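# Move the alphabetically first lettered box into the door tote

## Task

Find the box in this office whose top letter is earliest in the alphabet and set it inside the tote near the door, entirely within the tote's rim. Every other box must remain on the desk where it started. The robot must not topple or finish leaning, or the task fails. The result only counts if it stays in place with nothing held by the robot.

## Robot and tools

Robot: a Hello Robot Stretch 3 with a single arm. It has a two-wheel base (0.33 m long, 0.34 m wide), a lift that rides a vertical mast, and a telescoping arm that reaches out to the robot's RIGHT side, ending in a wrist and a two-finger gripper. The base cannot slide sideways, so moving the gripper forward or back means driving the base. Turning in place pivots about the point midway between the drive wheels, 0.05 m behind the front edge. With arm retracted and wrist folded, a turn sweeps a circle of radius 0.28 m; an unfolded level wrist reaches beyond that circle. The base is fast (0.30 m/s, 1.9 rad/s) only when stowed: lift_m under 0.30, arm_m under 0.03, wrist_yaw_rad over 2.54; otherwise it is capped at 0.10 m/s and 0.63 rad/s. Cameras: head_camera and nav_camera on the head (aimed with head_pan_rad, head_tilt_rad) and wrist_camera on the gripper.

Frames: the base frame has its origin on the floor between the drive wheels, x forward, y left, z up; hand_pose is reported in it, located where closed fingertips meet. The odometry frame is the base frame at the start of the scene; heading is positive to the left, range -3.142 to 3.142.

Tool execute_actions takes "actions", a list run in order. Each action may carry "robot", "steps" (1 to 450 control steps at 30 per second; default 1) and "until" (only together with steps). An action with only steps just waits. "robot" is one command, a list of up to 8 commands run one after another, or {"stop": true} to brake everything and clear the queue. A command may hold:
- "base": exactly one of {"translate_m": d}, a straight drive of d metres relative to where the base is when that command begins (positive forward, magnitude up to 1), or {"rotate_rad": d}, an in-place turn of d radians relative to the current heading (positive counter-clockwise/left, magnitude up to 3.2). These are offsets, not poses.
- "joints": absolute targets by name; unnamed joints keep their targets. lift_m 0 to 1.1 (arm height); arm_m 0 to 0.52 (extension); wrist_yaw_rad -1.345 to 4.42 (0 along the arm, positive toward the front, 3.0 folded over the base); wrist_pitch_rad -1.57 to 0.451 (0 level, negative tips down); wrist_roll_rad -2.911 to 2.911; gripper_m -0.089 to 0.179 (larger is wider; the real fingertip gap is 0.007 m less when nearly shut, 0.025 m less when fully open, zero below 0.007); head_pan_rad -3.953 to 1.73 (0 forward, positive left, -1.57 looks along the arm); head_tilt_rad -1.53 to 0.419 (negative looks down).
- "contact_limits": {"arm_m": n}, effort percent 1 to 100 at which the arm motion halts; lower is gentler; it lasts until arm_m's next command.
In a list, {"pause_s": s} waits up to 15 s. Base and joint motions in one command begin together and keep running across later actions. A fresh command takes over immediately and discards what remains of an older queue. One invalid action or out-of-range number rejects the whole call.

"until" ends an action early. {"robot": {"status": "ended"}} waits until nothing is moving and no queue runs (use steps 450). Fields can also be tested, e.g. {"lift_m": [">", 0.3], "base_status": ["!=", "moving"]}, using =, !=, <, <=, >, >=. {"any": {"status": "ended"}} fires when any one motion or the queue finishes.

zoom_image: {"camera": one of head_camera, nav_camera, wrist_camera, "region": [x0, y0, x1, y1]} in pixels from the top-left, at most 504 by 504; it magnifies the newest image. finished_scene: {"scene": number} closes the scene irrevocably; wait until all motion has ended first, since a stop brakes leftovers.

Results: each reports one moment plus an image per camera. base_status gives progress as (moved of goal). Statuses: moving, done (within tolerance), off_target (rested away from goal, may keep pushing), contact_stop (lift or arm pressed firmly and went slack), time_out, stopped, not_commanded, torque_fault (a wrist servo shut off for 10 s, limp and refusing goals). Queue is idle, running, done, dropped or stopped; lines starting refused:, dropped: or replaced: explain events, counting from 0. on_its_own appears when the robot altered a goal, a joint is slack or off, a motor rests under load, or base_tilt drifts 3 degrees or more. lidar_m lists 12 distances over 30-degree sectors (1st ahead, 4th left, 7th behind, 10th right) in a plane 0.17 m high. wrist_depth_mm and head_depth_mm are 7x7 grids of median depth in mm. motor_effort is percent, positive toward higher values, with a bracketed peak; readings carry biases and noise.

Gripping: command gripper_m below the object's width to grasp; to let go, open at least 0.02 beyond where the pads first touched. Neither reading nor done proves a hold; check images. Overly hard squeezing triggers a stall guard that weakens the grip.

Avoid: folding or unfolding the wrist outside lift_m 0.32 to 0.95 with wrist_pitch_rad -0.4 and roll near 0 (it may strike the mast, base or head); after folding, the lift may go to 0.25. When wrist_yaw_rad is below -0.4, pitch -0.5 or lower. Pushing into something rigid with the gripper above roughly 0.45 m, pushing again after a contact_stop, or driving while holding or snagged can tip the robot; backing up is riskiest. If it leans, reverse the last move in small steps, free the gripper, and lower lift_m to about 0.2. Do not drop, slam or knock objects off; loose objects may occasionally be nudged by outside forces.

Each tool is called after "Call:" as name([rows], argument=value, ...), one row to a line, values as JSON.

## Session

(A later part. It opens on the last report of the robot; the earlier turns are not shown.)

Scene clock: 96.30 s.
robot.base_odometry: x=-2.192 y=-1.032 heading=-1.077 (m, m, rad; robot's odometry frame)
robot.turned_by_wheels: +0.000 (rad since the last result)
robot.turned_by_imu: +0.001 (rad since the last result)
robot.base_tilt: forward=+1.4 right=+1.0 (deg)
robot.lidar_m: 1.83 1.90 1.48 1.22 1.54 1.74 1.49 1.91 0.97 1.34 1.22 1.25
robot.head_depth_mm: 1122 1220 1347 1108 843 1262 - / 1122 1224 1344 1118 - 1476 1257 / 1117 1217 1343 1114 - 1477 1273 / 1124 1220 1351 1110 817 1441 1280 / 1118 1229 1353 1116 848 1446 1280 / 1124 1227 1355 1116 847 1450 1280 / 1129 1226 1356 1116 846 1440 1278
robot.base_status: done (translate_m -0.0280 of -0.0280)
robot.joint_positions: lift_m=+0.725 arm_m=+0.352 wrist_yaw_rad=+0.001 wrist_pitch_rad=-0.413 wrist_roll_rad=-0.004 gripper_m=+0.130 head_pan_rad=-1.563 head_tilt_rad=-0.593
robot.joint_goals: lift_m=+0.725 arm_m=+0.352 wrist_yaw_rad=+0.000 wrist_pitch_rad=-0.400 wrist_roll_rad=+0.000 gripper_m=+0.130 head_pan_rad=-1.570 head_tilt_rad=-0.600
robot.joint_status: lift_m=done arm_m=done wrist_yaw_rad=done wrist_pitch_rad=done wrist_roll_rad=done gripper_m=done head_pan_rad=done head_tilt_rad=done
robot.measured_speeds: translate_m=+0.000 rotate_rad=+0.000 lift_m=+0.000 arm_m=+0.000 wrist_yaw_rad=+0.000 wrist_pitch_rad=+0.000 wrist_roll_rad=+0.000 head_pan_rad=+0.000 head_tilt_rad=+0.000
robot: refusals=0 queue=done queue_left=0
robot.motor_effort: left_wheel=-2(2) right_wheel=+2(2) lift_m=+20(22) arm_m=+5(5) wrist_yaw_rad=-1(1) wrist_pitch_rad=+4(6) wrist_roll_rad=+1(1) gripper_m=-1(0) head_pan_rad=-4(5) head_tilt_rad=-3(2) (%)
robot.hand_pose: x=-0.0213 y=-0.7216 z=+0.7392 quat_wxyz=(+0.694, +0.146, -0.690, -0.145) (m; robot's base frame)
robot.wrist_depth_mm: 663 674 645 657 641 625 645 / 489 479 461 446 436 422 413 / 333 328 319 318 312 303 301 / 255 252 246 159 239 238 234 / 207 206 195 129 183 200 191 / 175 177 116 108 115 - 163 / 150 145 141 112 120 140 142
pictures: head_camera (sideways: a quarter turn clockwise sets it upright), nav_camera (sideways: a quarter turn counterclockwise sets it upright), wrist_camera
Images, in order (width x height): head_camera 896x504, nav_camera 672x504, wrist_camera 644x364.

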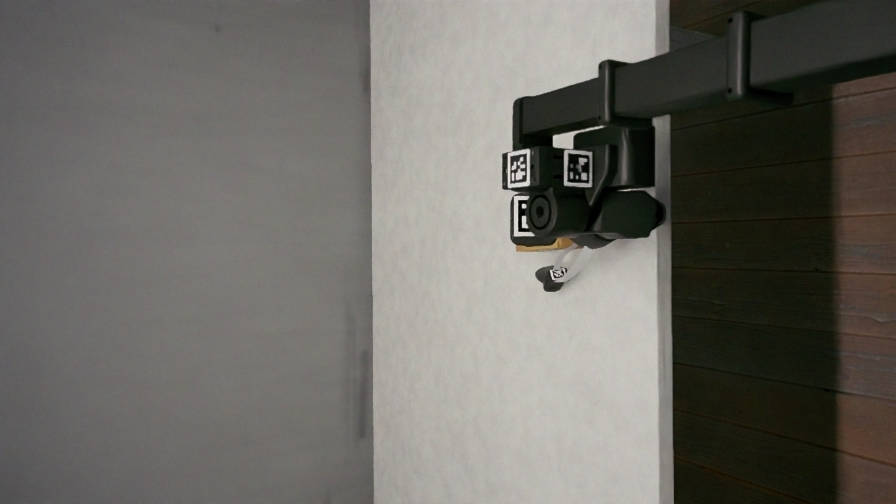

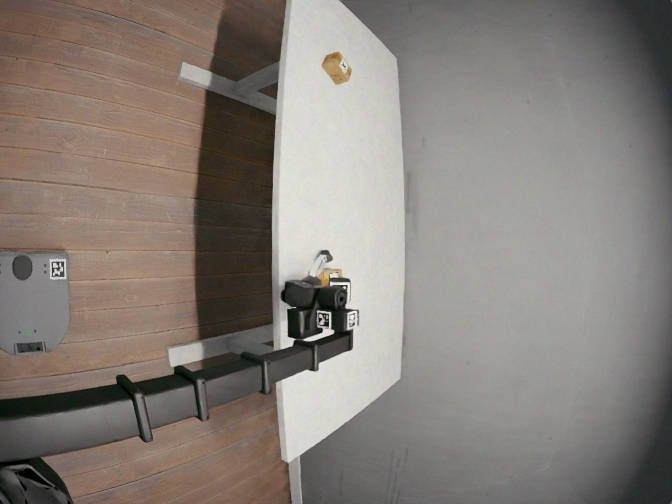

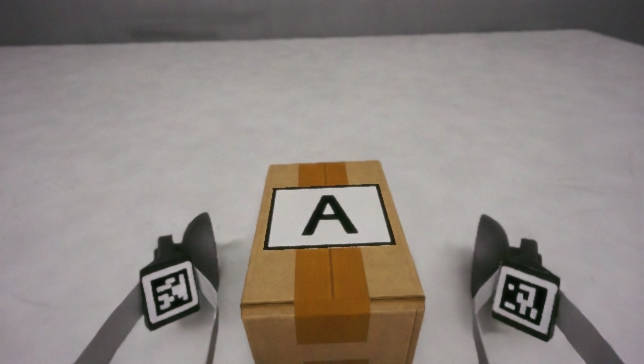

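The fingers now straddle the box. I'll lower about 1 cm more for better pad contact, then close the gripper.

Call:
execute_actions([
  {"robot": [{"joints": {"lift_m": 0.716}}, {"joints": {"gripper_m": 0.03}}], "steps": 300, "until": {"robot": {"status": "ended"}}},
])

Scene clock: 98.63 s.
robot.base_odometry: x=-2.192 y=-1.032 heading=-1.077 (m, m, rad; robot's odometry frame)
robot.turned_by_wheels: +0.000 (rad since the last result)
robot.turned_by_imu: +0.000 (rad since the last result)
robot.base_tilt: forward=+1.3 right=+1.0 (deg)
robot.lidar_m: 1.83 1.90 1.48 1.22 1.54 1.74 1.49 1.91 0.97 1.34 1.22 1.25
robot.head_depth_mm: 1128 1214 1339 1111 842 1266 - / 1122 1220 1342 1112 - 1449 1254 / 1124 1222 1336 1114 - 1474 1273 / 1119 1225 1343 1111 819 1438 1269 / 1125 1223 1352 1116 847 1442 1274 / 1120 1232 1351 1117 844 1442 1276 / 1128 1227 1353 1114 844 1434 1278
robot.base_status: done (translate_m -0.0280 of -0.0280)
robot.joint_positions: lift_m=+0.716 arm_m=+0.352 wrist_yaw_rad=-0.011 wrist_pitch_rad=-0.373 wrist_roll_rad=-0.006 gripper_m=+0.032 head_pan_rad=-1.563 head_tilt_rad=-0.593
robot.joint_goals: lift_m=+0.716 arm_m=+0.352 wrist_yaw_rad=+0.000 wrist_pitch_rad=-0.400 wrist_roll_rad=+0.000 gripper_m=+0.030 head_pan_rad=-1.570 head_tilt_rad=-0.600
robot.joint_status: lift_m=done arm_m=done wrist_yaw_rad=done wrist_pitch_rad=done wrist_roll_rad=done gripper_m=done head_pan_rad=done head_tilt_rad=done
robot.measured_speeds: translate_m=+0.000 rotate_rad=+0.000 lift_m=+0.000 arm_m=+0.000 wrist_yaw_rad=+0.000 wrist_pitch_rad=+0.000 wrist_roll_rad=+0.000 head_pan_rad=+0.000 head_tilt_rad=+0.000
robot: refusals=0 queue=done queue_left=0
robot.on_its_own: wrist_yaw_rad is at rest, and its effort (+15) is outside its rest range (-12 to +12)
robot.motor_effort: left_wheel=-4(4) right_wheel=+7(7) lift_m=+17(22) arm_m=+5(5) wrist_yaw_rad=+15(15) wrist_pitch_rad=-8(8) wrist_roll_rad=+2(2) gripper_m=-36(99) head_pan_rad=-4(4) head_tilt_rad=-2(3) (%)
robot.hand_pose: x=-0.0240 y=-0.7263 z=+0.7393 quat_wxyz=(+0.696, +0.128, -0.693, -0.135) (m; robot's base frame)
robot.wrist_depth_mm: 688 664 648 664 656 638 652 / 547 520 523 500 487 470 465 / 356 352 342 340 330 323 317 / 265 260 257 162 249 247 244 / 210 208 206 128 133 200 195 / 174 174 108 108 107 172 165 / 149 149 142 105 113 139 142
pictures: head_camera (sideways: a quarter turn clockwise sets it upright), nav_camera (sideways: a quarter turn counterclockwise sets it upright), wrist_camera
Images, in order (width x height): head_camera 896x504, nav_camera 672x504, wrist_camera 644x364.

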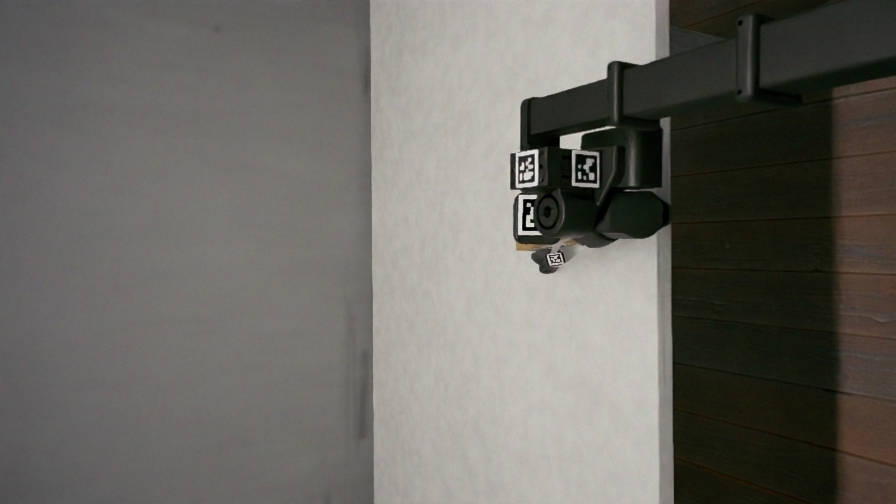

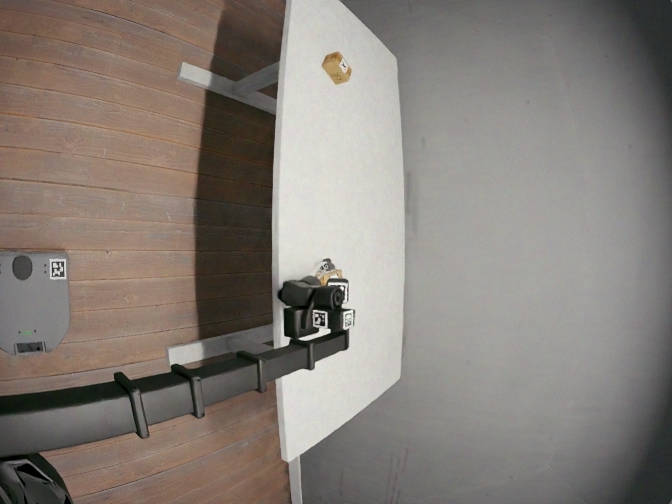

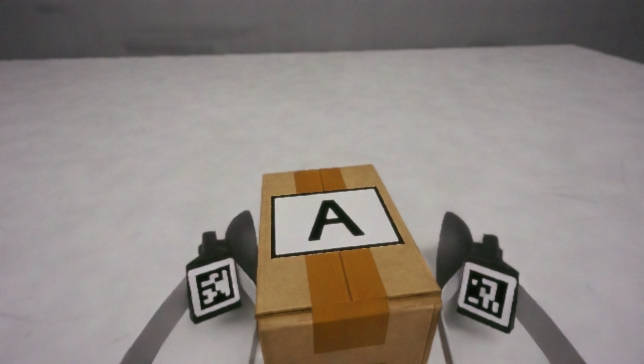

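The gripper has closed on the box. I'll raise the lift to check that the box comes up with it.

Call:
execute_actions([
  {"robot": {"joints": {"lift_m": 0.85}}, "steps": 300, "until": {"robot": {"status": "ended"}}},
])

Scene clock: 100.80 s.
robot.base_odometry: x=-2.192 y=-1.032 heading=-1.077 (m, m, rad; robot's odometry frame)
robot.turned_by_wheels: +0.000 (rad since the last result)
robot.turned_by_imu: +0.001 (rad since the last result)
robot.base_tilt: forward=+1.4 right=+1.0 (deg)
robot.lidar_m: 1.83 1.89 1.48 1.22 1.54 1.74 1.49 1.91 0.97 1.34 1.22 1.25
robot.head_depth_mm: 1115 1222 1345 1163 - 1324 1241 / 1116 1227 1341 - 812 1447 1276 / 1118 1228 1347 - 817 1441 1277 / 1126 1228 1346 1167 845 1445 1276 / 1126 1230 1338 1113 845 1432 1277 / 1122 1227 1348 1119 843 1451 1275 / 1128 1230 1347 1109 847 1439 1282
robot.base_status: done (translate_m -0.0280 of -0.0280)
robot.joint_positions: lift_m=+0.850 arm_m=+0.352 wrist_yaw_rad=-0.002 wrist_pitch_rad=-0.421 wrist_roll_rad=-0.006 gripper_m=+0.041 head_pan_rad=-1.563 head_tilt_rad=-0.593
robot.joint_goals: lift_m=+0.850 arm_m=+0.352 wrist_yaw_rad=+0.000 wrist_pitch_rad=-0.400 wrist_roll_rad=+0.000 gripper_m=+0.040 head_pan_rad=-1.570 head_tilt_rad=-0.600
robot.joint_status: lift_m=done arm_m=done wrist_yaw_rad=done wrist_pitch_rad=done wrist_roll_rad=done gripper_m=done head_pan_rad=done head_tilt_rad=done
robot.measured_speeds: translate_m=+0.000 rotate_rad=+0.000 lift_m=+0.000 arm_m=+0.000 wrist_yaw_rad=+0.000 wrist_pitch_rad=+0.000 wrist_roll_rad=+0.000 head_pan_rad=+0.000 head_tilt_rad=+0.000
robot: refusals=0 queue=done queue_left=0
robot.on_its_own: gripper_m is held at +0.040, not at your +0.030, by its stall guard, which is still easing
robot.motor_effort: left_wheel=-3(5) right_wheel=+3(8) lift_m=+34(33) arm_m=+4(5) wrist_yaw_rad=+3(15) wrist_pitch_rad=+7(8) wrist_roll_rad=+2(2) gripper_m=-23(31) head_pan_rad=-3(4) head_tilt_rad=-3(2) (%)
robot.hand_pose: x=-0.0221 y=-0.7206 z=+0.8618 quat_wxyz=(+0.693, +0.147, -0.689, -0.148) (m; robot's base frame)
robot.wrist_depth_mm: 669 678 676 668 649 640 645 / 745 731 717 708 708 687 711 / 609 582 594 582 565 563 545 / 471 466 460 164 441 439 431 / 381 376 375 130 141 368 355 / 325 318 111 108 107 314 306 / 279 279 265 105 113 261 266
pictures: head_camera (sideways: a quarter turn clockwise sets it upright), nav_camera (sideways: a quarter turn counterclockwise sets it upright), wrist_camera
Images, in order (width x height): head_camera 896x504, nav_camera 672x504, wrist_camera 644x364.

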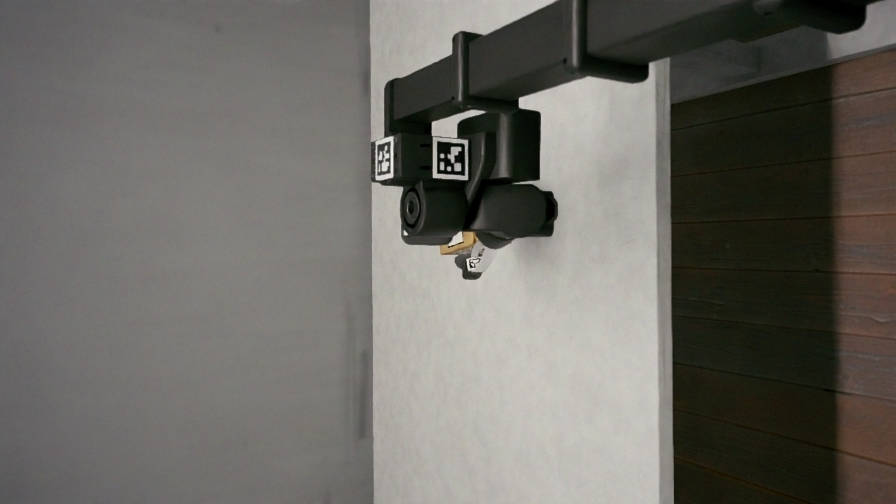

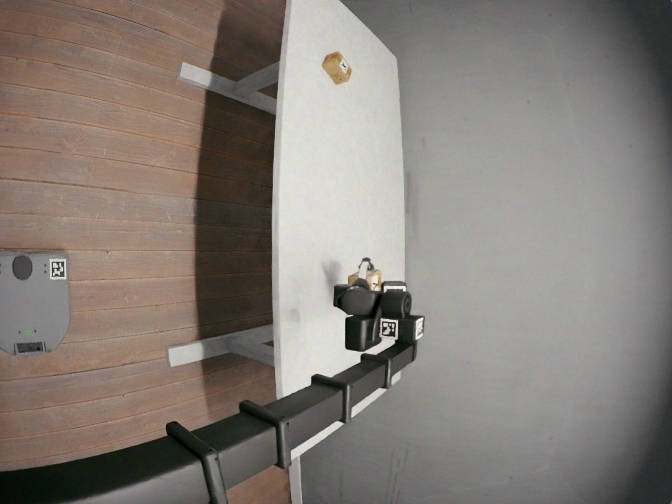

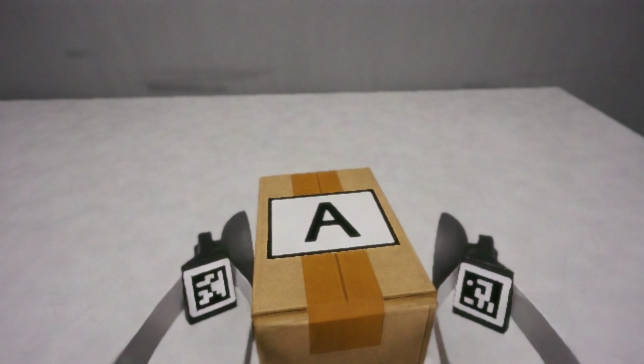

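Call:
execute_actions([
  {"robot": [{"joints": {"arm_m": 0.0}}, {"joints": {"wrist_yaw_rad": 1.57, "head_pan_rad": 0.0, "head_tilt_rad": -0.5}}], "steps": 400, "until": {"robot": {"status": "ended"}}},
])

Scene clock: 110.53 s.
robot.base_odometry: x=-2.192 y=-1.032 heading=-1.077 (m, m, rad; robot's odometry frame)
robot.turned_by_wheels: +0.000 (rad since the last result)
robot.turned_by_imu: +0.002 (rad since the last result)
robot.base_tilt: forward=+1.3 right=+1.0 (deg)
robot.lidar_m: 1.83 1.90 1.48 1.22 1.54 1.74 1.49 1.92 0.97 1.34 1.22 1.25
robot.head_depth_mm: 1542 1665 1818 1963 2095 1645 1354 / 1548 1671 1797 1966 2074 1651 1347 / 1538 1653 1782 1953 2067 1653 1356 / 1531 1650 1771 1974 2073 1642 1360 / 1542 1669 1757 1967 2072 1648 1353 / 1534 1650 1773 1960 2064 1647 1361 / 1536 1654 1779 1954 2066 1638 1346
robot.base_status: done (translate_m -0.0280 of -0.0280)
robot.joint_positions: lift_m=+0.850 arm_m=+0.000 wrist_yaw_rad=+1.567 wrist_pitch_rad=-0.422 wrist_roll_rad=-0.004 gripper_m=+0.047 head_pan_rad=-0.007 head_tilt_rad=-0.508
robot.joint_goals: lift_m=+0.850 arm_m=+0.000 wrist_yaw_rad=+1.570 wrist_pitch_rad=-0.400 wrist_roll_rad=+0.000 gripper_m=+0.046 head_pan_rad=+0.000 head_tilt_rad=-0.500
robot.joint_status: lift_m=done arm_m=done wrist_yaw_rad=done wrist_pitch_rad=done wrist_roll_rad=done gripper_m=done head_pan_rad=done head_tilt_rad=done
robot.measured_speeds: translate_m=+0.000 rotate_rad=+0.000 lift_m=+0.000 arm_m=+0.000 wrist_yaw_rad=+0.000 wrist_pitch_rad=+0.000 wrist_roll_rad=+0.000 head_pan_rad=+0.000 head_tilt_rad=+0.000
robot: refusals=0 queue=done queue_left=0
robot.on_its_own: gripper_m is held at +0.046, not at your +0.030, by its stall guard, which is not easing now
robot.motor_effort: left_wheel=-2(3) right_wheel=+2(3) lift_m=+34(34) arm_m=-4(5) wrist_yaw_rad=+4(8) wrist_pitch_rad=+7(7) wrist_roll_rad=+1(2) gripper_m=-20(23) head_pan_rad=+4(49) head_tilt_rad=+2(12) (%)
robot.hand_pose: x=+0.2026 y=-0.1463 z=+0.8616 quat_wxyz=(+0.595, +0.592, -0.384, +0.384) (m; robot's base frame)
robot.wrist_depth_mm: - - - - - - - / - - - - - - 739 / - - - - - - 560 / - - - 164 - - 897 / - - - 130 141 - - / - - 110 108 107 - - / - - - 105 113 961 996
pictures: head_camera (sideways: a quarter turn clockwise sets it upright), nav_camera (sideways: a quarter turn counterclockwise sets it upright), wrist_camera
Images, in order (width x height): head_camera 896x504, nav_camera 672x504, wrist_camera 644x364.

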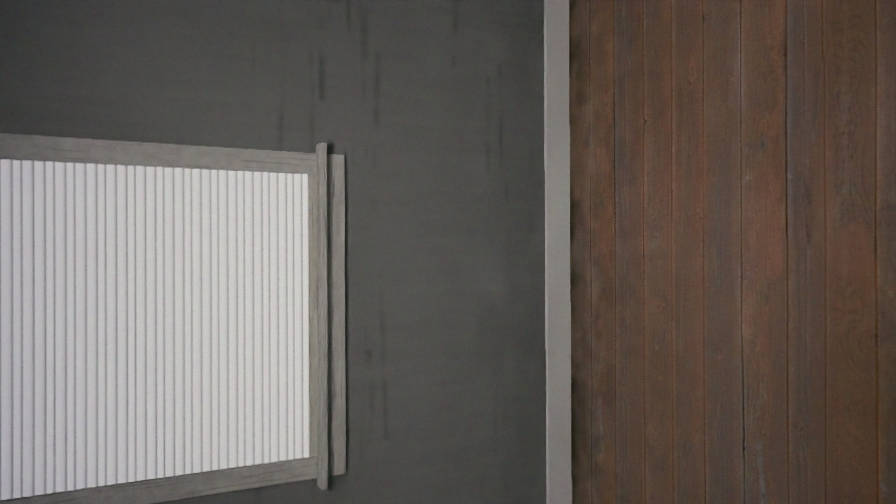

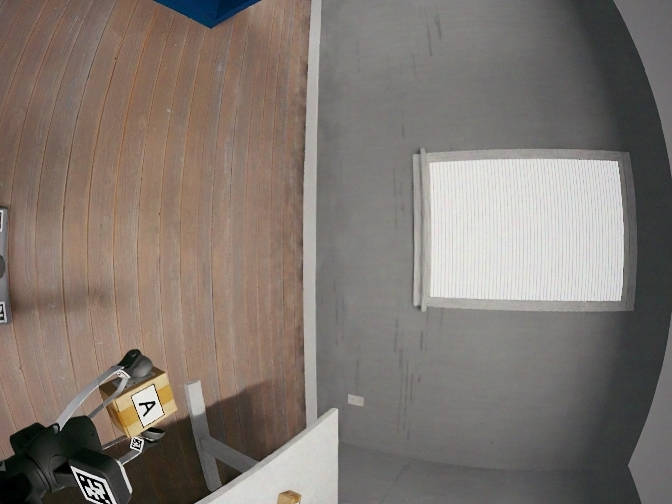

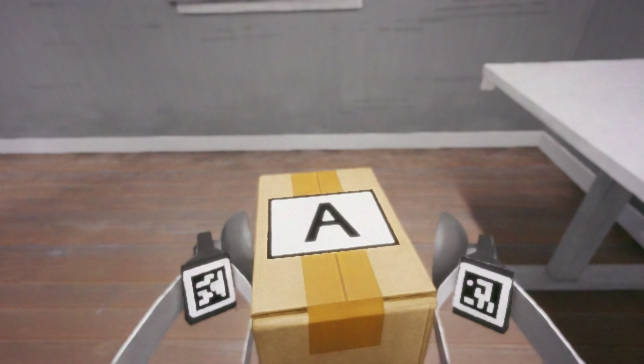

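The box is still held securely. I'll travel toward the passage at the slow unstowed speed and lower the lift along the way.

Call:
execute_actions([
  {"robot": [{"base": {"rotate_rad": 0.639}, "joints": {"lift_m": 0.45, "head_tilt_rad": -0.4}}, {"base": {"translate_m": 0.8}}, {"base": {"translate_m": 0.744}}], "steps": 450, "until": {"robot": {"status": "ended"}}},
  {"steps": 450, "until": {"robot": {"status": "ended"}}},
])

Scene clock: 132.80 s.
robot.base_odometry: x=-0.794 y=-1.687 heading=-0.438 (m, m, rad; robot's odometry frame)
robot.turned_by_wheels: +0.639 (rad since the last result)
robot.turned_by_imu: +0.647 (rad since the last result)
robot.base_tilt: forward=+1.4 right=+1.0 (deg)
robot.lidar_m: 0.64 0.97 2.48 0.47 0.49 2.19 2.43 1.84 1.62 0.76 0.60 0.59
robot.head_depth_mm: 503 528 557 585 621 660 706 / 533 563 595 631 669 714 766 / 569 602 637 677 726 781 839 / 610 645 691 735 793 857 929 / 657 699 749 803 870 945 1045 / 708 763 820 886 969 1068 1188 / 773 831 902 995 1093 1219 1348
robot.base_status: done (translate_m +0.7440 of +0.7440)
robot.joint_positions: lift_m=+0.450 arm_m=+0.000 wrist_yaw_rad=+1.568 wrist_pitch_rad=-0.422 wrist_roll_rad=-0.004 gripper_m=+0.047 head_pan_rad=-0.007 head_tilt_rad=-0.408
robot.joint_goals: lift_m=+0.450 arm_m=+0.000 wrist_yaw_rad=+1.570 wrist_pitch_rad=-0.400 wrist_roll_rad=+0.000 gripper_m=+0.046 head_pan_rad=+0.000 head_tilt_rad=-0.400
robot.joint_status: lift_m=done arm_m=done wrist_yaw_rad=done wrist_pitch_rad=done wrist_roll_rad=done gripper_m=done head_pan_rad=done head_tilt_rad=done
robot.measured_speeds: translate_m=+0.000 rotate_rad=+0.000 lift_m=+0.000 arm_m=+0.000 wrist_yaw_rad=+0.000 wrist_pitch_rad=+0.000 wrist_roll_rad=+0.000 head_pan_rad=+0.000 head_tilt_rad=+0.000
robot: refusals=0 queue=done queue_left=0
robot.on_its_own: gripper_m is held at +0.046, not at your +0.030, by its stall guard, which is not easing now
robot.motor_effort: left_wheel=-2(6) right_wheel=+2(5) lift_m=+23(35) arm_m=-4(4) wrist_yaw_rad=+3(3) wrist_pitch_rad=+7(7) wrist_roll_rad=+1(1) gripper_m=-21(21) head_pan_rad=+5(4) head_tilt_rad=+3(14) (%)
robot.hand_pose: x=+0.2025 y=-0.1462 z=+0.4620 quat_wxyz=(+0.595, +0.592, -0.383, +0.384) (m; robot's base frame)
robot.wrist_depth_mm: - 855 652 508 425 370 322 / - - 715 569 458 389 338 / - - 809 627 500 416 356 / - - 929 164 523 448 379 / 833 836 826 130 141 467 405 / 713 691 110 108 107 488 430 / 623 602 578 106 113 552 469
pictures: head_camera (sideways: a quarter turn clockwise sets it upright), nav_camera (sideways: a quarter turn counterclockwise sets it upright), wrist_camera
Images, in order (width x height): head_camera 896x504, nav_camera 672x504, wrist_camera 644x364.

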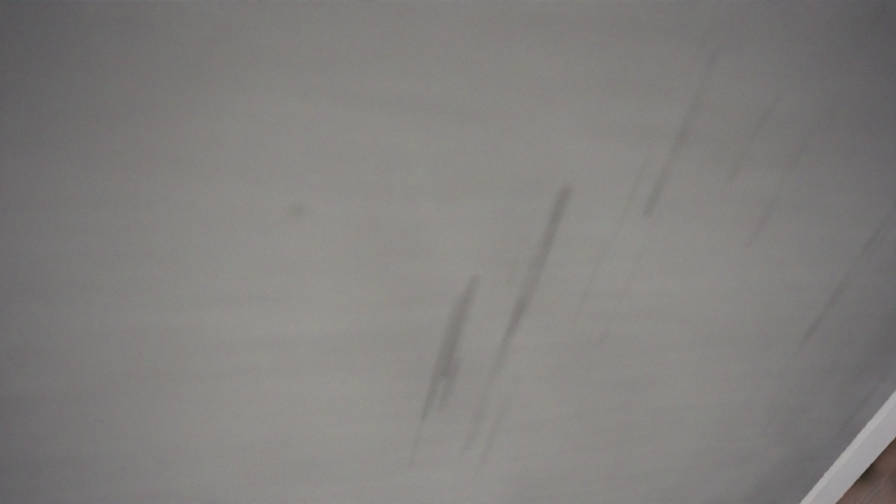

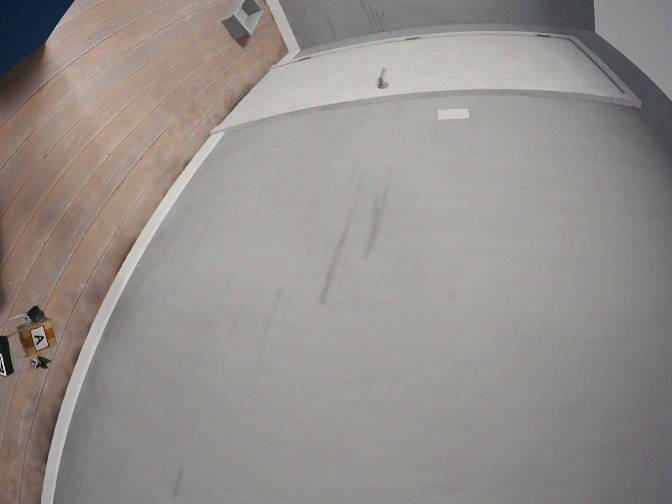

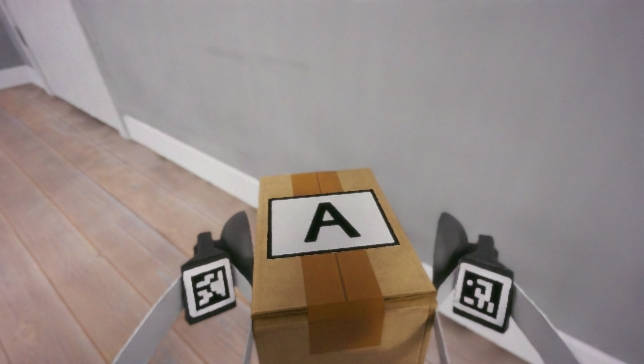

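I'm at the mouth of the passage. I'll turn to face along it, biased slightly toward the middle, and drive through.

Call:
execute_actions([
  {"robot": [{"base": {"rotate_rad": 0.88}, "joints": {"head_pan_rad": 0.0, "head_tilt_rad": -0.5}}, {"base": {"translate_m": 1.0}}], "steps": 450, "until": {"robot": {"status": "ended"}}},
])

Scene clock: 146.73 s.
robot.base_odometry: x=+0.110 y=-1.260 heading=+0.442 (m, m, rad; robot's odometry frame)
robot.turned_by_wheels: +0.880 (rad since the last result)
robot.turned_by_imu: +0.884 (rad since the last result)
robot.base_tilt: forward=+1.4 right=+1.0 (deg)
robot.lidar_m: 1.48 1.53 2.02 1.13 0.49 0.56 2.59 0.82 0.58 0.55 0.56 0.73
robot.head_depth_mm: 1268 1343 1427 1503 1528 1469 1336 / 1260 1344 1469 1600 1755 1665 1365 / 1252 1351 1445 1585 1729 1669 1329 / 1247 1335 1445 1588 1717 1672 1370 / 1245 1332 1441 1559 1730 1671 1368 / 1246 1325 1433 1551 1708 1674 1364 / 1235 1323 1432 1535 1686 1655 1372
robot.base_status: done (translate_m +1.0000 of +1.0000)
robot.joint_positions: lift_m=+0.450 arm_m=+0.000 wrist_yaw_rad=+1.568 wrist_pitch_rad=-0.422 wrist_roll_rad=-0.004 gripper_m=+0.047 head_pan_rad=-0.007 head_tilt_rad=-0.494
robot.joint_goals: lift_m=+0.450 arm_m=+0.000 wrist_yaw_rad=+1.570 wrist_pitch_rad=-0.400 wrist_roll_rad=+0.000 gripper_m=+0.046 head_pan_rad=+0.000 head_tilt_rad=-0.500
robot.joint_status: lift_m=done arm_m=done wrist_yaw_rad=done wrist_pitch_rad=done wrist_roll_rad=done gripper_m=done head_pan_rad=done head_tilt_rad=done
robot.measured_speeds: translate_m=+0.000 rotate_rad=+0.000 lift_m=+0.000 arm_m=+0.000 wrist_yaw_rad=+0.000 wrist_pitch_rad=+0.000 wrist_roll_rad=+0.000 head_pan_rad=+0.000 head_tilt_rad=+0.000
robot: refusals=0 queue=done queue_left=0
robot.on_its_own: gripper_m is held at +0.046, not at your +0.030, by its stall guard, which is not easing now
robot.motor_effort: left_wheel=-2(7) right_wheel=+2(6) lift_m=+22(23) arm_m=-3(4) wrist_yaw_rad=+4(3) wrist_pitch_rad=+7(7) wrist_roll_rad=+1(1) gripper_m=-21(21) head_pan_rad=+5(3) head_tilt_rad=-2(11) (%)
robot.hand_pose: x=+0.2025 y=-0.1462 z=+0.4620 quat_wxyz=(+0.595, +0.592, -0.383, +0.384) (m; robot's base frame)
robot.wrist_depth_mm: - - - - - 669 451 / - - - - - 682 453 / - - - - - 694 455 / - - - 165 941 700 460 / 828 815 805 130 141 643 463 / 710 700 110 108 107 613 455 / 616 618 582 105 113 572 454
pictures: head_camera (sideways: a quarter turn clockwise sets it upright), nav_camera (sideways: a quarter turn counterclockwise sets it upright), wrist_camera
Images, in order (width x height): head_camera 896x504, nav_camera 672x504, wrist_camera 644x364.

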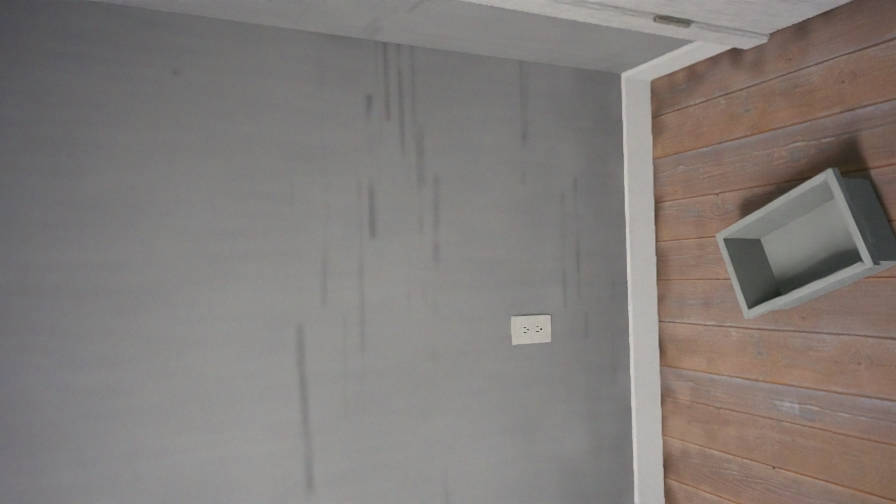

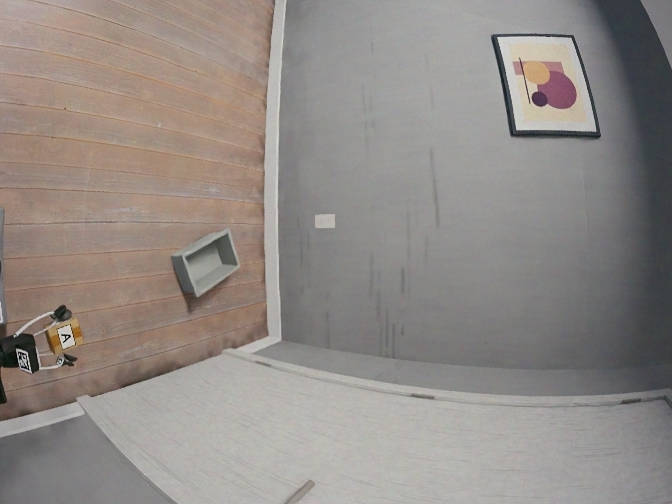

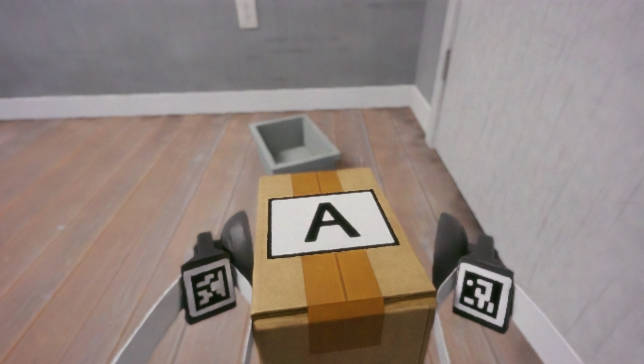

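I'll check the current scene state before continuing toward the tote.

Call:
execute_actions(actions=[])

Scene clock: 147.70 s.
robot.base_odometry: x=+0.110 y=-1.260 heading=+0.442 (m, m, rad; robot's odometry frame)
robot.turned_by_wheels: +0.000 (rad since the last result)
robot.turned_by_imu: +0.000 (rad since the last result)
robot.base_tilt: forward=+1.4 right=+1.0 (deg)
robot.lidar_m: 1.48 1.52 2.02 1.13 0.49 0.55 2.59 0.82 0.58 0.55 0.57 0.73
robot.head_depth_mm: 1257 1338 1434 1516 1528 1466 1348 / 1256 1352 1463 1588 1745 1663 1358 / 1250 1348 1450 1598 1739 1672 1330 / 1245 1339 1444 1577 1719 1666 1356 / 1249 1328 1430 1557 1721 1673 1371 / 1245 1318 1438 1551 1711 1659 1362 / 1235 1332 1430 1562 1704 1679 1369
robot.base_status: done (translate_m +1.0000 of +1.0000)
robot.joint_positions: lift_m=+0.450 arm_m=+0.000 wrist_yaw_rad=+1.568 wrist_pitch_rad=-0.422 wrist_roll_rad=-0.004 gripper_m=+0.047 head_pan_rad=-0.007 head_tilt_rad=-0.494
robot.joint_goals: lift_m=+0.450 arm_m=+0.000 wrist_yaw_rad=+1.570 wrist_pitch_rad=-0.400 wrist_roll_rad=+0.000 gripper_m=+0.046 head_pan_rad=+0.000 head_tilt_rad=-0.500
robot.joint_status: lift_m=done arm_m=done wrist_yaw_rad=done wrist_pitch_rad=done wrist_roll_rad=done gripper_m=done head_pan_rad=done head_tilt_rad=done
robot.measured_speeds: translate_m=+0.000 rotate_rad=+0.000 lift_m=+0.000 arm_m=+0.000 wrist_yaw_rad=+0.000 wrist_pitch_rad=+0.000 wrist_roll_rad=+0.000 head_pan_rad=+0.000 head_tilt_rad=+0.000
robot: refusals=0 queue=done queue_left=0
robot.on_its_own: gripper_m is held at +0.046, not at your +0.030, by its stall guard, which is not easing now
robot.motor_effort: left_wheel=-3(2) right_wheel=+2(2) lift_m=+23(23) arm_m=-4(3) wrist_yaw_rad=+4(3) wrist_pitch_rad=+7(7) wrist_roll_rad=+1(2) gripper_m=-20(20) head_pan_rad=+5(4) head_tilt_rad=-2(2) (%)
robot.hand_pose: x=+0.2025 y=-0.1462 z=+0.4620 quat_wxyz=(+0.595, +0.592, -0.383, +0.384) (m; robot's base frame)
robot.wrist_depth_mm: - - - - - 659 455 / - - - - - 683 452 / - - - - - 689 450 / - - - 165 956 674 454 / 845 816 801 130 141 646 463 / 716 684 110 108 107 609 457 / 606 600 575 106 113 557 460
pictures: head_camera (sideways: a quarter turn clockwise sets it upright), nav_camera (sideways: a quarter turn counterclockwise sets it upright), wrist_camera
Images, in order (width x height): head_camera 896x504, nav_camera 672x504, wrist_camera 644x364.

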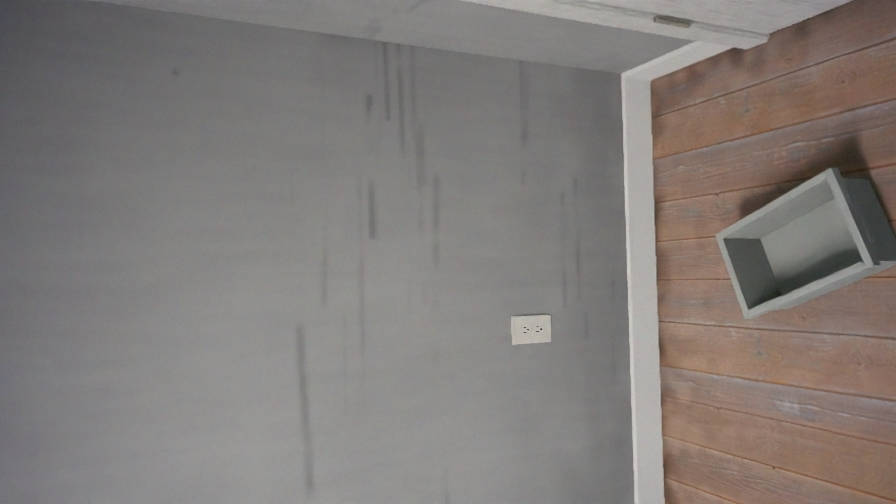

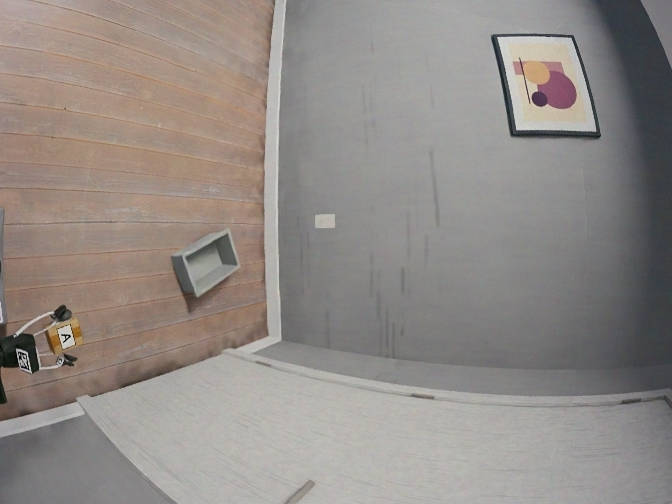

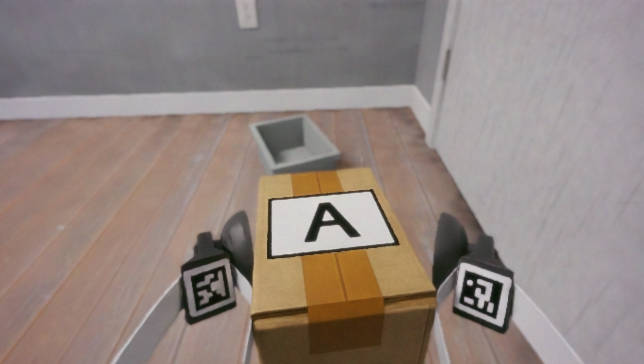

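The tote is about 0.87 m straight ahead. I'll close the distance a little and tilt the head down for a more precise look.

Call:
execute_actions([
  {"robot": {"base": {"translate_m": 0.25}, "joints": {"head_tilt_rad": -0.9}}, "steps": 300, "until": {"robot": {"status": "ended"}}},
])

Scene clock: 153.00 s.
robot.base_odometry: x=+0.336 y=-1.153 heading=+0.442 (m, m, rad; robot's odometry frame)
robot.turned_by_wheels: +0.000 (rad since the last result)
robot.turned_by_imu: +0.002 (rad since the last result)
robot.base_tilt: forward=+1.4 right=+1.0 (deg)
robot.lidar_m: 1.24 1.27 1.68 2.28 0.73 0.65 2.54 0.80 0.57 0.51 0.53 0.71
robot.head_depth_mm: 1103 1261 1414 1520 1424 1271 1137 / 1090 1252 1476 1673 1458 1270 699 / 1083 1245 1481 1668 1457 1283 1131 / 1081 1244 1457 1654 1427 1252 1127 / 1076 1243 1446 1646 1436 1271 1129 / 1079 1230 1441 1624 1457 1277 1138 / 1068 1222 1421 1644 1452 1273 1131
robot.base_status: done (translate_m +0.2500 of +0.2500)
robot.joint_positions: lift_m=+0.450 arm_m=+0.000 wrist_yaw_rad=+1.568 wrist_pitch_rad=-0.422 wrist_roll_rad=-0.004 gripper_m=+0.047 head_pan_rad=-0.007 head_tilt_rad=-0.889
robot.joint_goals: lift_m=+0.450 arm_m=+0.000 wrist_yaw_rad=+1.570 wrist_pitch_rad=-0.400 wrist_roll_rad=+0.000 gripper_m=+0.046 head_pan_rad=+0.000 head_tilt_rad=-0.900
robot.joint_status: lift_m=done arm_m=done wrist_yaw_rad=done wrist_pitch_rad=done wrist_roll_rad=done gripper_m=done head_pan_rad=done head_tilt_rad=done
robot.measured_speeds: translate_m=+0.000 rotate_rad=+0.000 lift_m=+0.000 arm_m=+0.000 wrist_yaw_rad=+0.000 wrist_pitch_rad=+0.000 wrist_roll_rad=+0.000 head_pan_rad=+0.000 head_tilt_rad=+0.000
robot: refusals=0 queue=done queue_left=0
robot.on_its_own: gripper_m is held at +0.046, not at your +0.030, by its stall guard, which is not easing now
robot.motor_effort: left_wheel=-2(4) right_wheel=+2(6) lift_m=+23(22) arm_m=-4(4) wrist_yaw_rad=+3(3) wrist_pitch_rad=+7(7) wrist_roll_rad=+1(1) gripper_m=-20(21) head_pan_rad=+3(4) head_tilt_rad=-5(25) (%)
robot.hand_pose: x=+0.2025 y=-0.1462 z=+0.4620 quat_wxyz=(+0.595, +0.592, -0.383, +0.384) (m; robot's base frame)
robot.wrist_depth_mm: - - - - - 642 439 / - - - - - 661 443 / - - - - - 650 439 / - - 923 164 917 659 443 / 854 808 812 130 141 627 452 / 712 700 110 108 107 604 450 / 607 610 585 106 113 571 457
pictures: head_camera (sideways: a quarter turn clockwise sets it upright), nav_camera (sideways: a quarter turn counterclockwise sets it upright), wrist_camera
Images, in order (width x height): head_camera 896x504, nav_camera 672x504, wrist_camera 644x364.

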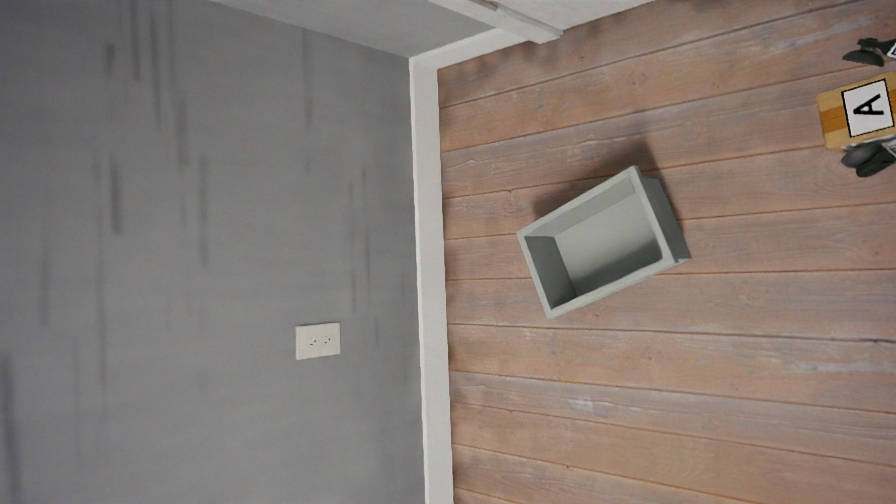

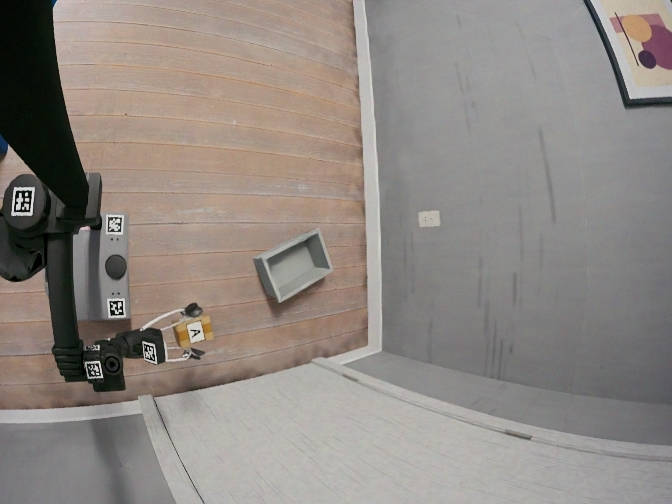

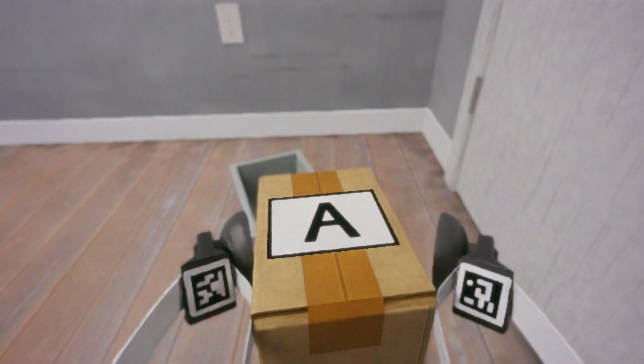

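Call:
zoom_image(camera="head_camera", region=[480, 130, 740, 350])

Region (480, 130, 740, 350) of head_camera's 896x504 image, scaled by 1.938, with more detail than that image has; it fills the top 426 rows of this view, and the rest is white.

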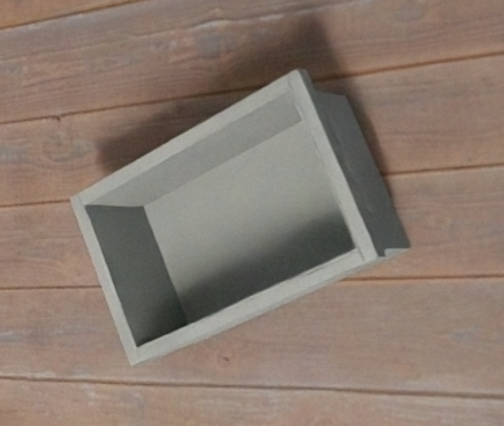

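The tote's centre is about 0.73 m ahead, and it measures roughly 0.30 × 0.20 m with a rim about 0.10 m high. I'll turn the base 90° left while swinging the wrist to yaw 0. That keeps the gripper pointing at the tote and lets the arm extend over it.

Call:
execute_actions([
  {"robot": {"base": {"rotate_rad": 1.571}, "joints": {"wrist_yaw_rad": 0.0, "head_pan_rad": -1.57, "head_tilt_rad": -0.9}}, "steps": 450, "until": {"robot": {"status": "ended"}}},
])

Scene clock: 160.27 s.
robot.base_odometry: x=+0.336 y=-1.153 heading=+2.012 (m, m, rad; robot's odometry frame)
robot.turned_by_wheels: +1.571 (rad since the last result)
robot.turned_by_imu: +1.569 (rad since the last result)
robot.base_tilt: forward=+1.4 right=+1.0 (deg)
robot.lidar_m: 2.21 0.72 0.65 2.44 0.80 0.57 0.51 0.54 0.71 1.24 1.27 1.69
robot.head_depth_mm: 1088 1251 1437 1588 1434 1271 1121 / 1095 1261 1467 1664 1453 1273 1151 / 1091 1248 1475 1673 1435 1246 1138 / 1082 1246 1461 1650 1427 1212 1126 / 1092 1240 1450 1653 1433 1277 1131 / 1083 1230 1451 1648 1459 1276 1132 / 1082 1238 1450 1649 1452 1270 1126
robot.base_status: done (rotate_rad +1.5709 of +1.5710)
robot.joint_positions: lift_m=+0.450 arm_m=+0.000 wrist_yaw_rad=+0.002 wrist_pitch_rad=-0.422 wrist_roll_rad=-0.004 gripper_m=+0.047 head_pan_rad=-1.563 head_tilt_rad=-0.889
robot.joint_goals: lift_m=+0.450 arm_m=+0.000 wrist_yaw_rad=+0.000 wrist_pitch_rad=-0.400 wrist_roll_rad=+0.000 gripper_m=+0.046 head_pan_rad=-1.570 head_tilt_rad=-0.900
robot.joint_status: lift_m=done arm_m=done wrist_yaw_rad=done wrist_pitch_rad=done wrist_roll_rad=done gripper_m=done head_pan_rad=done head_tilt_rad=done
robot.measured_speeds: translate_m=+0.000 rotate_rad=+0.000 lift_m=+0.000 arm_m=+0.000 wrist_yaw_rad=+0.000 wrist_pitch_rad=+0.000 wrist_roll_rad=+0.000 head_pan_rad=+0.000 head_tilt_rad=+0.000
robot: refusals=0 queue=done queue_left=0
robot.on_its_own: gripper_m is held at +0.046, not at your +0.030, by its stall guard, which is not easing now
robot.motor_effort: left_wheel=-2(7) right_wheel=+2(6) lift_m=+22(23) arm_m=-4(4) wrist_yaw_rad=-3(4) wrist_pitch_rad=+7(7) wrist_roll_rad=+1(1) gripper_m=-20(20) head_pan_rad=-3(50) head_tilt_rad=-4(5) (%)
robot.hand_pose: x=-0.0210 y=-0.3693 z=+0.4620 quat_wxyz=(+0.693, +0.149, -0.689, -0.147) (m; robot's base frame)
robot.wrist_depth_mm: 881 882 862 902 874 842 570 / 941 932 921 955 950 897 575 / - - - - - 909 597 / - - - 163 946 900 593 / 823 844 818 130 141 780 582 / 709 709 111 108 107 691 595 / 622 601 575 106 113 576 557
pictures: head_camera (sideways: a quarter turn clockwise sets it upright), nav_camera (sideways: a quarter turn counterclockwise sets it upright), wrist_camera
Images, in order (width x height): head_camera 896x504, nav_camera 672x504, wrist_camera 644x364.

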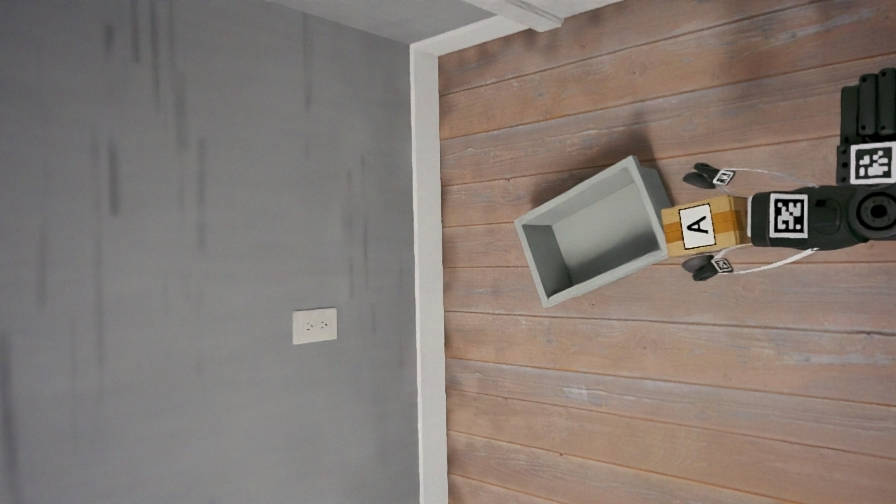

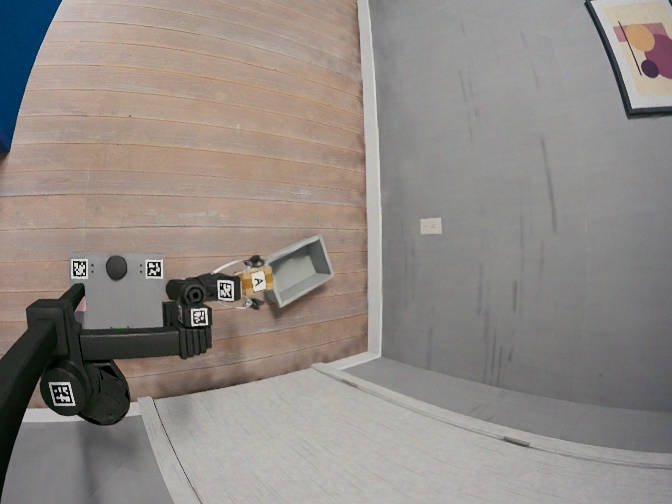

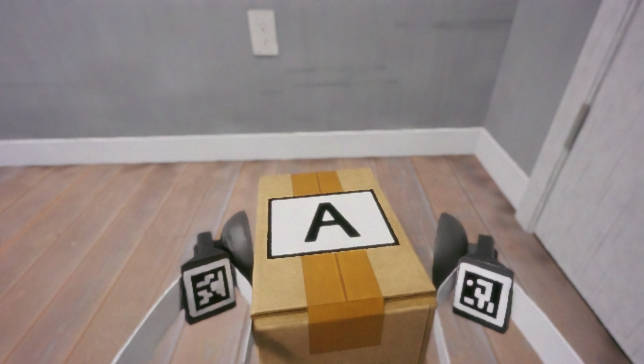

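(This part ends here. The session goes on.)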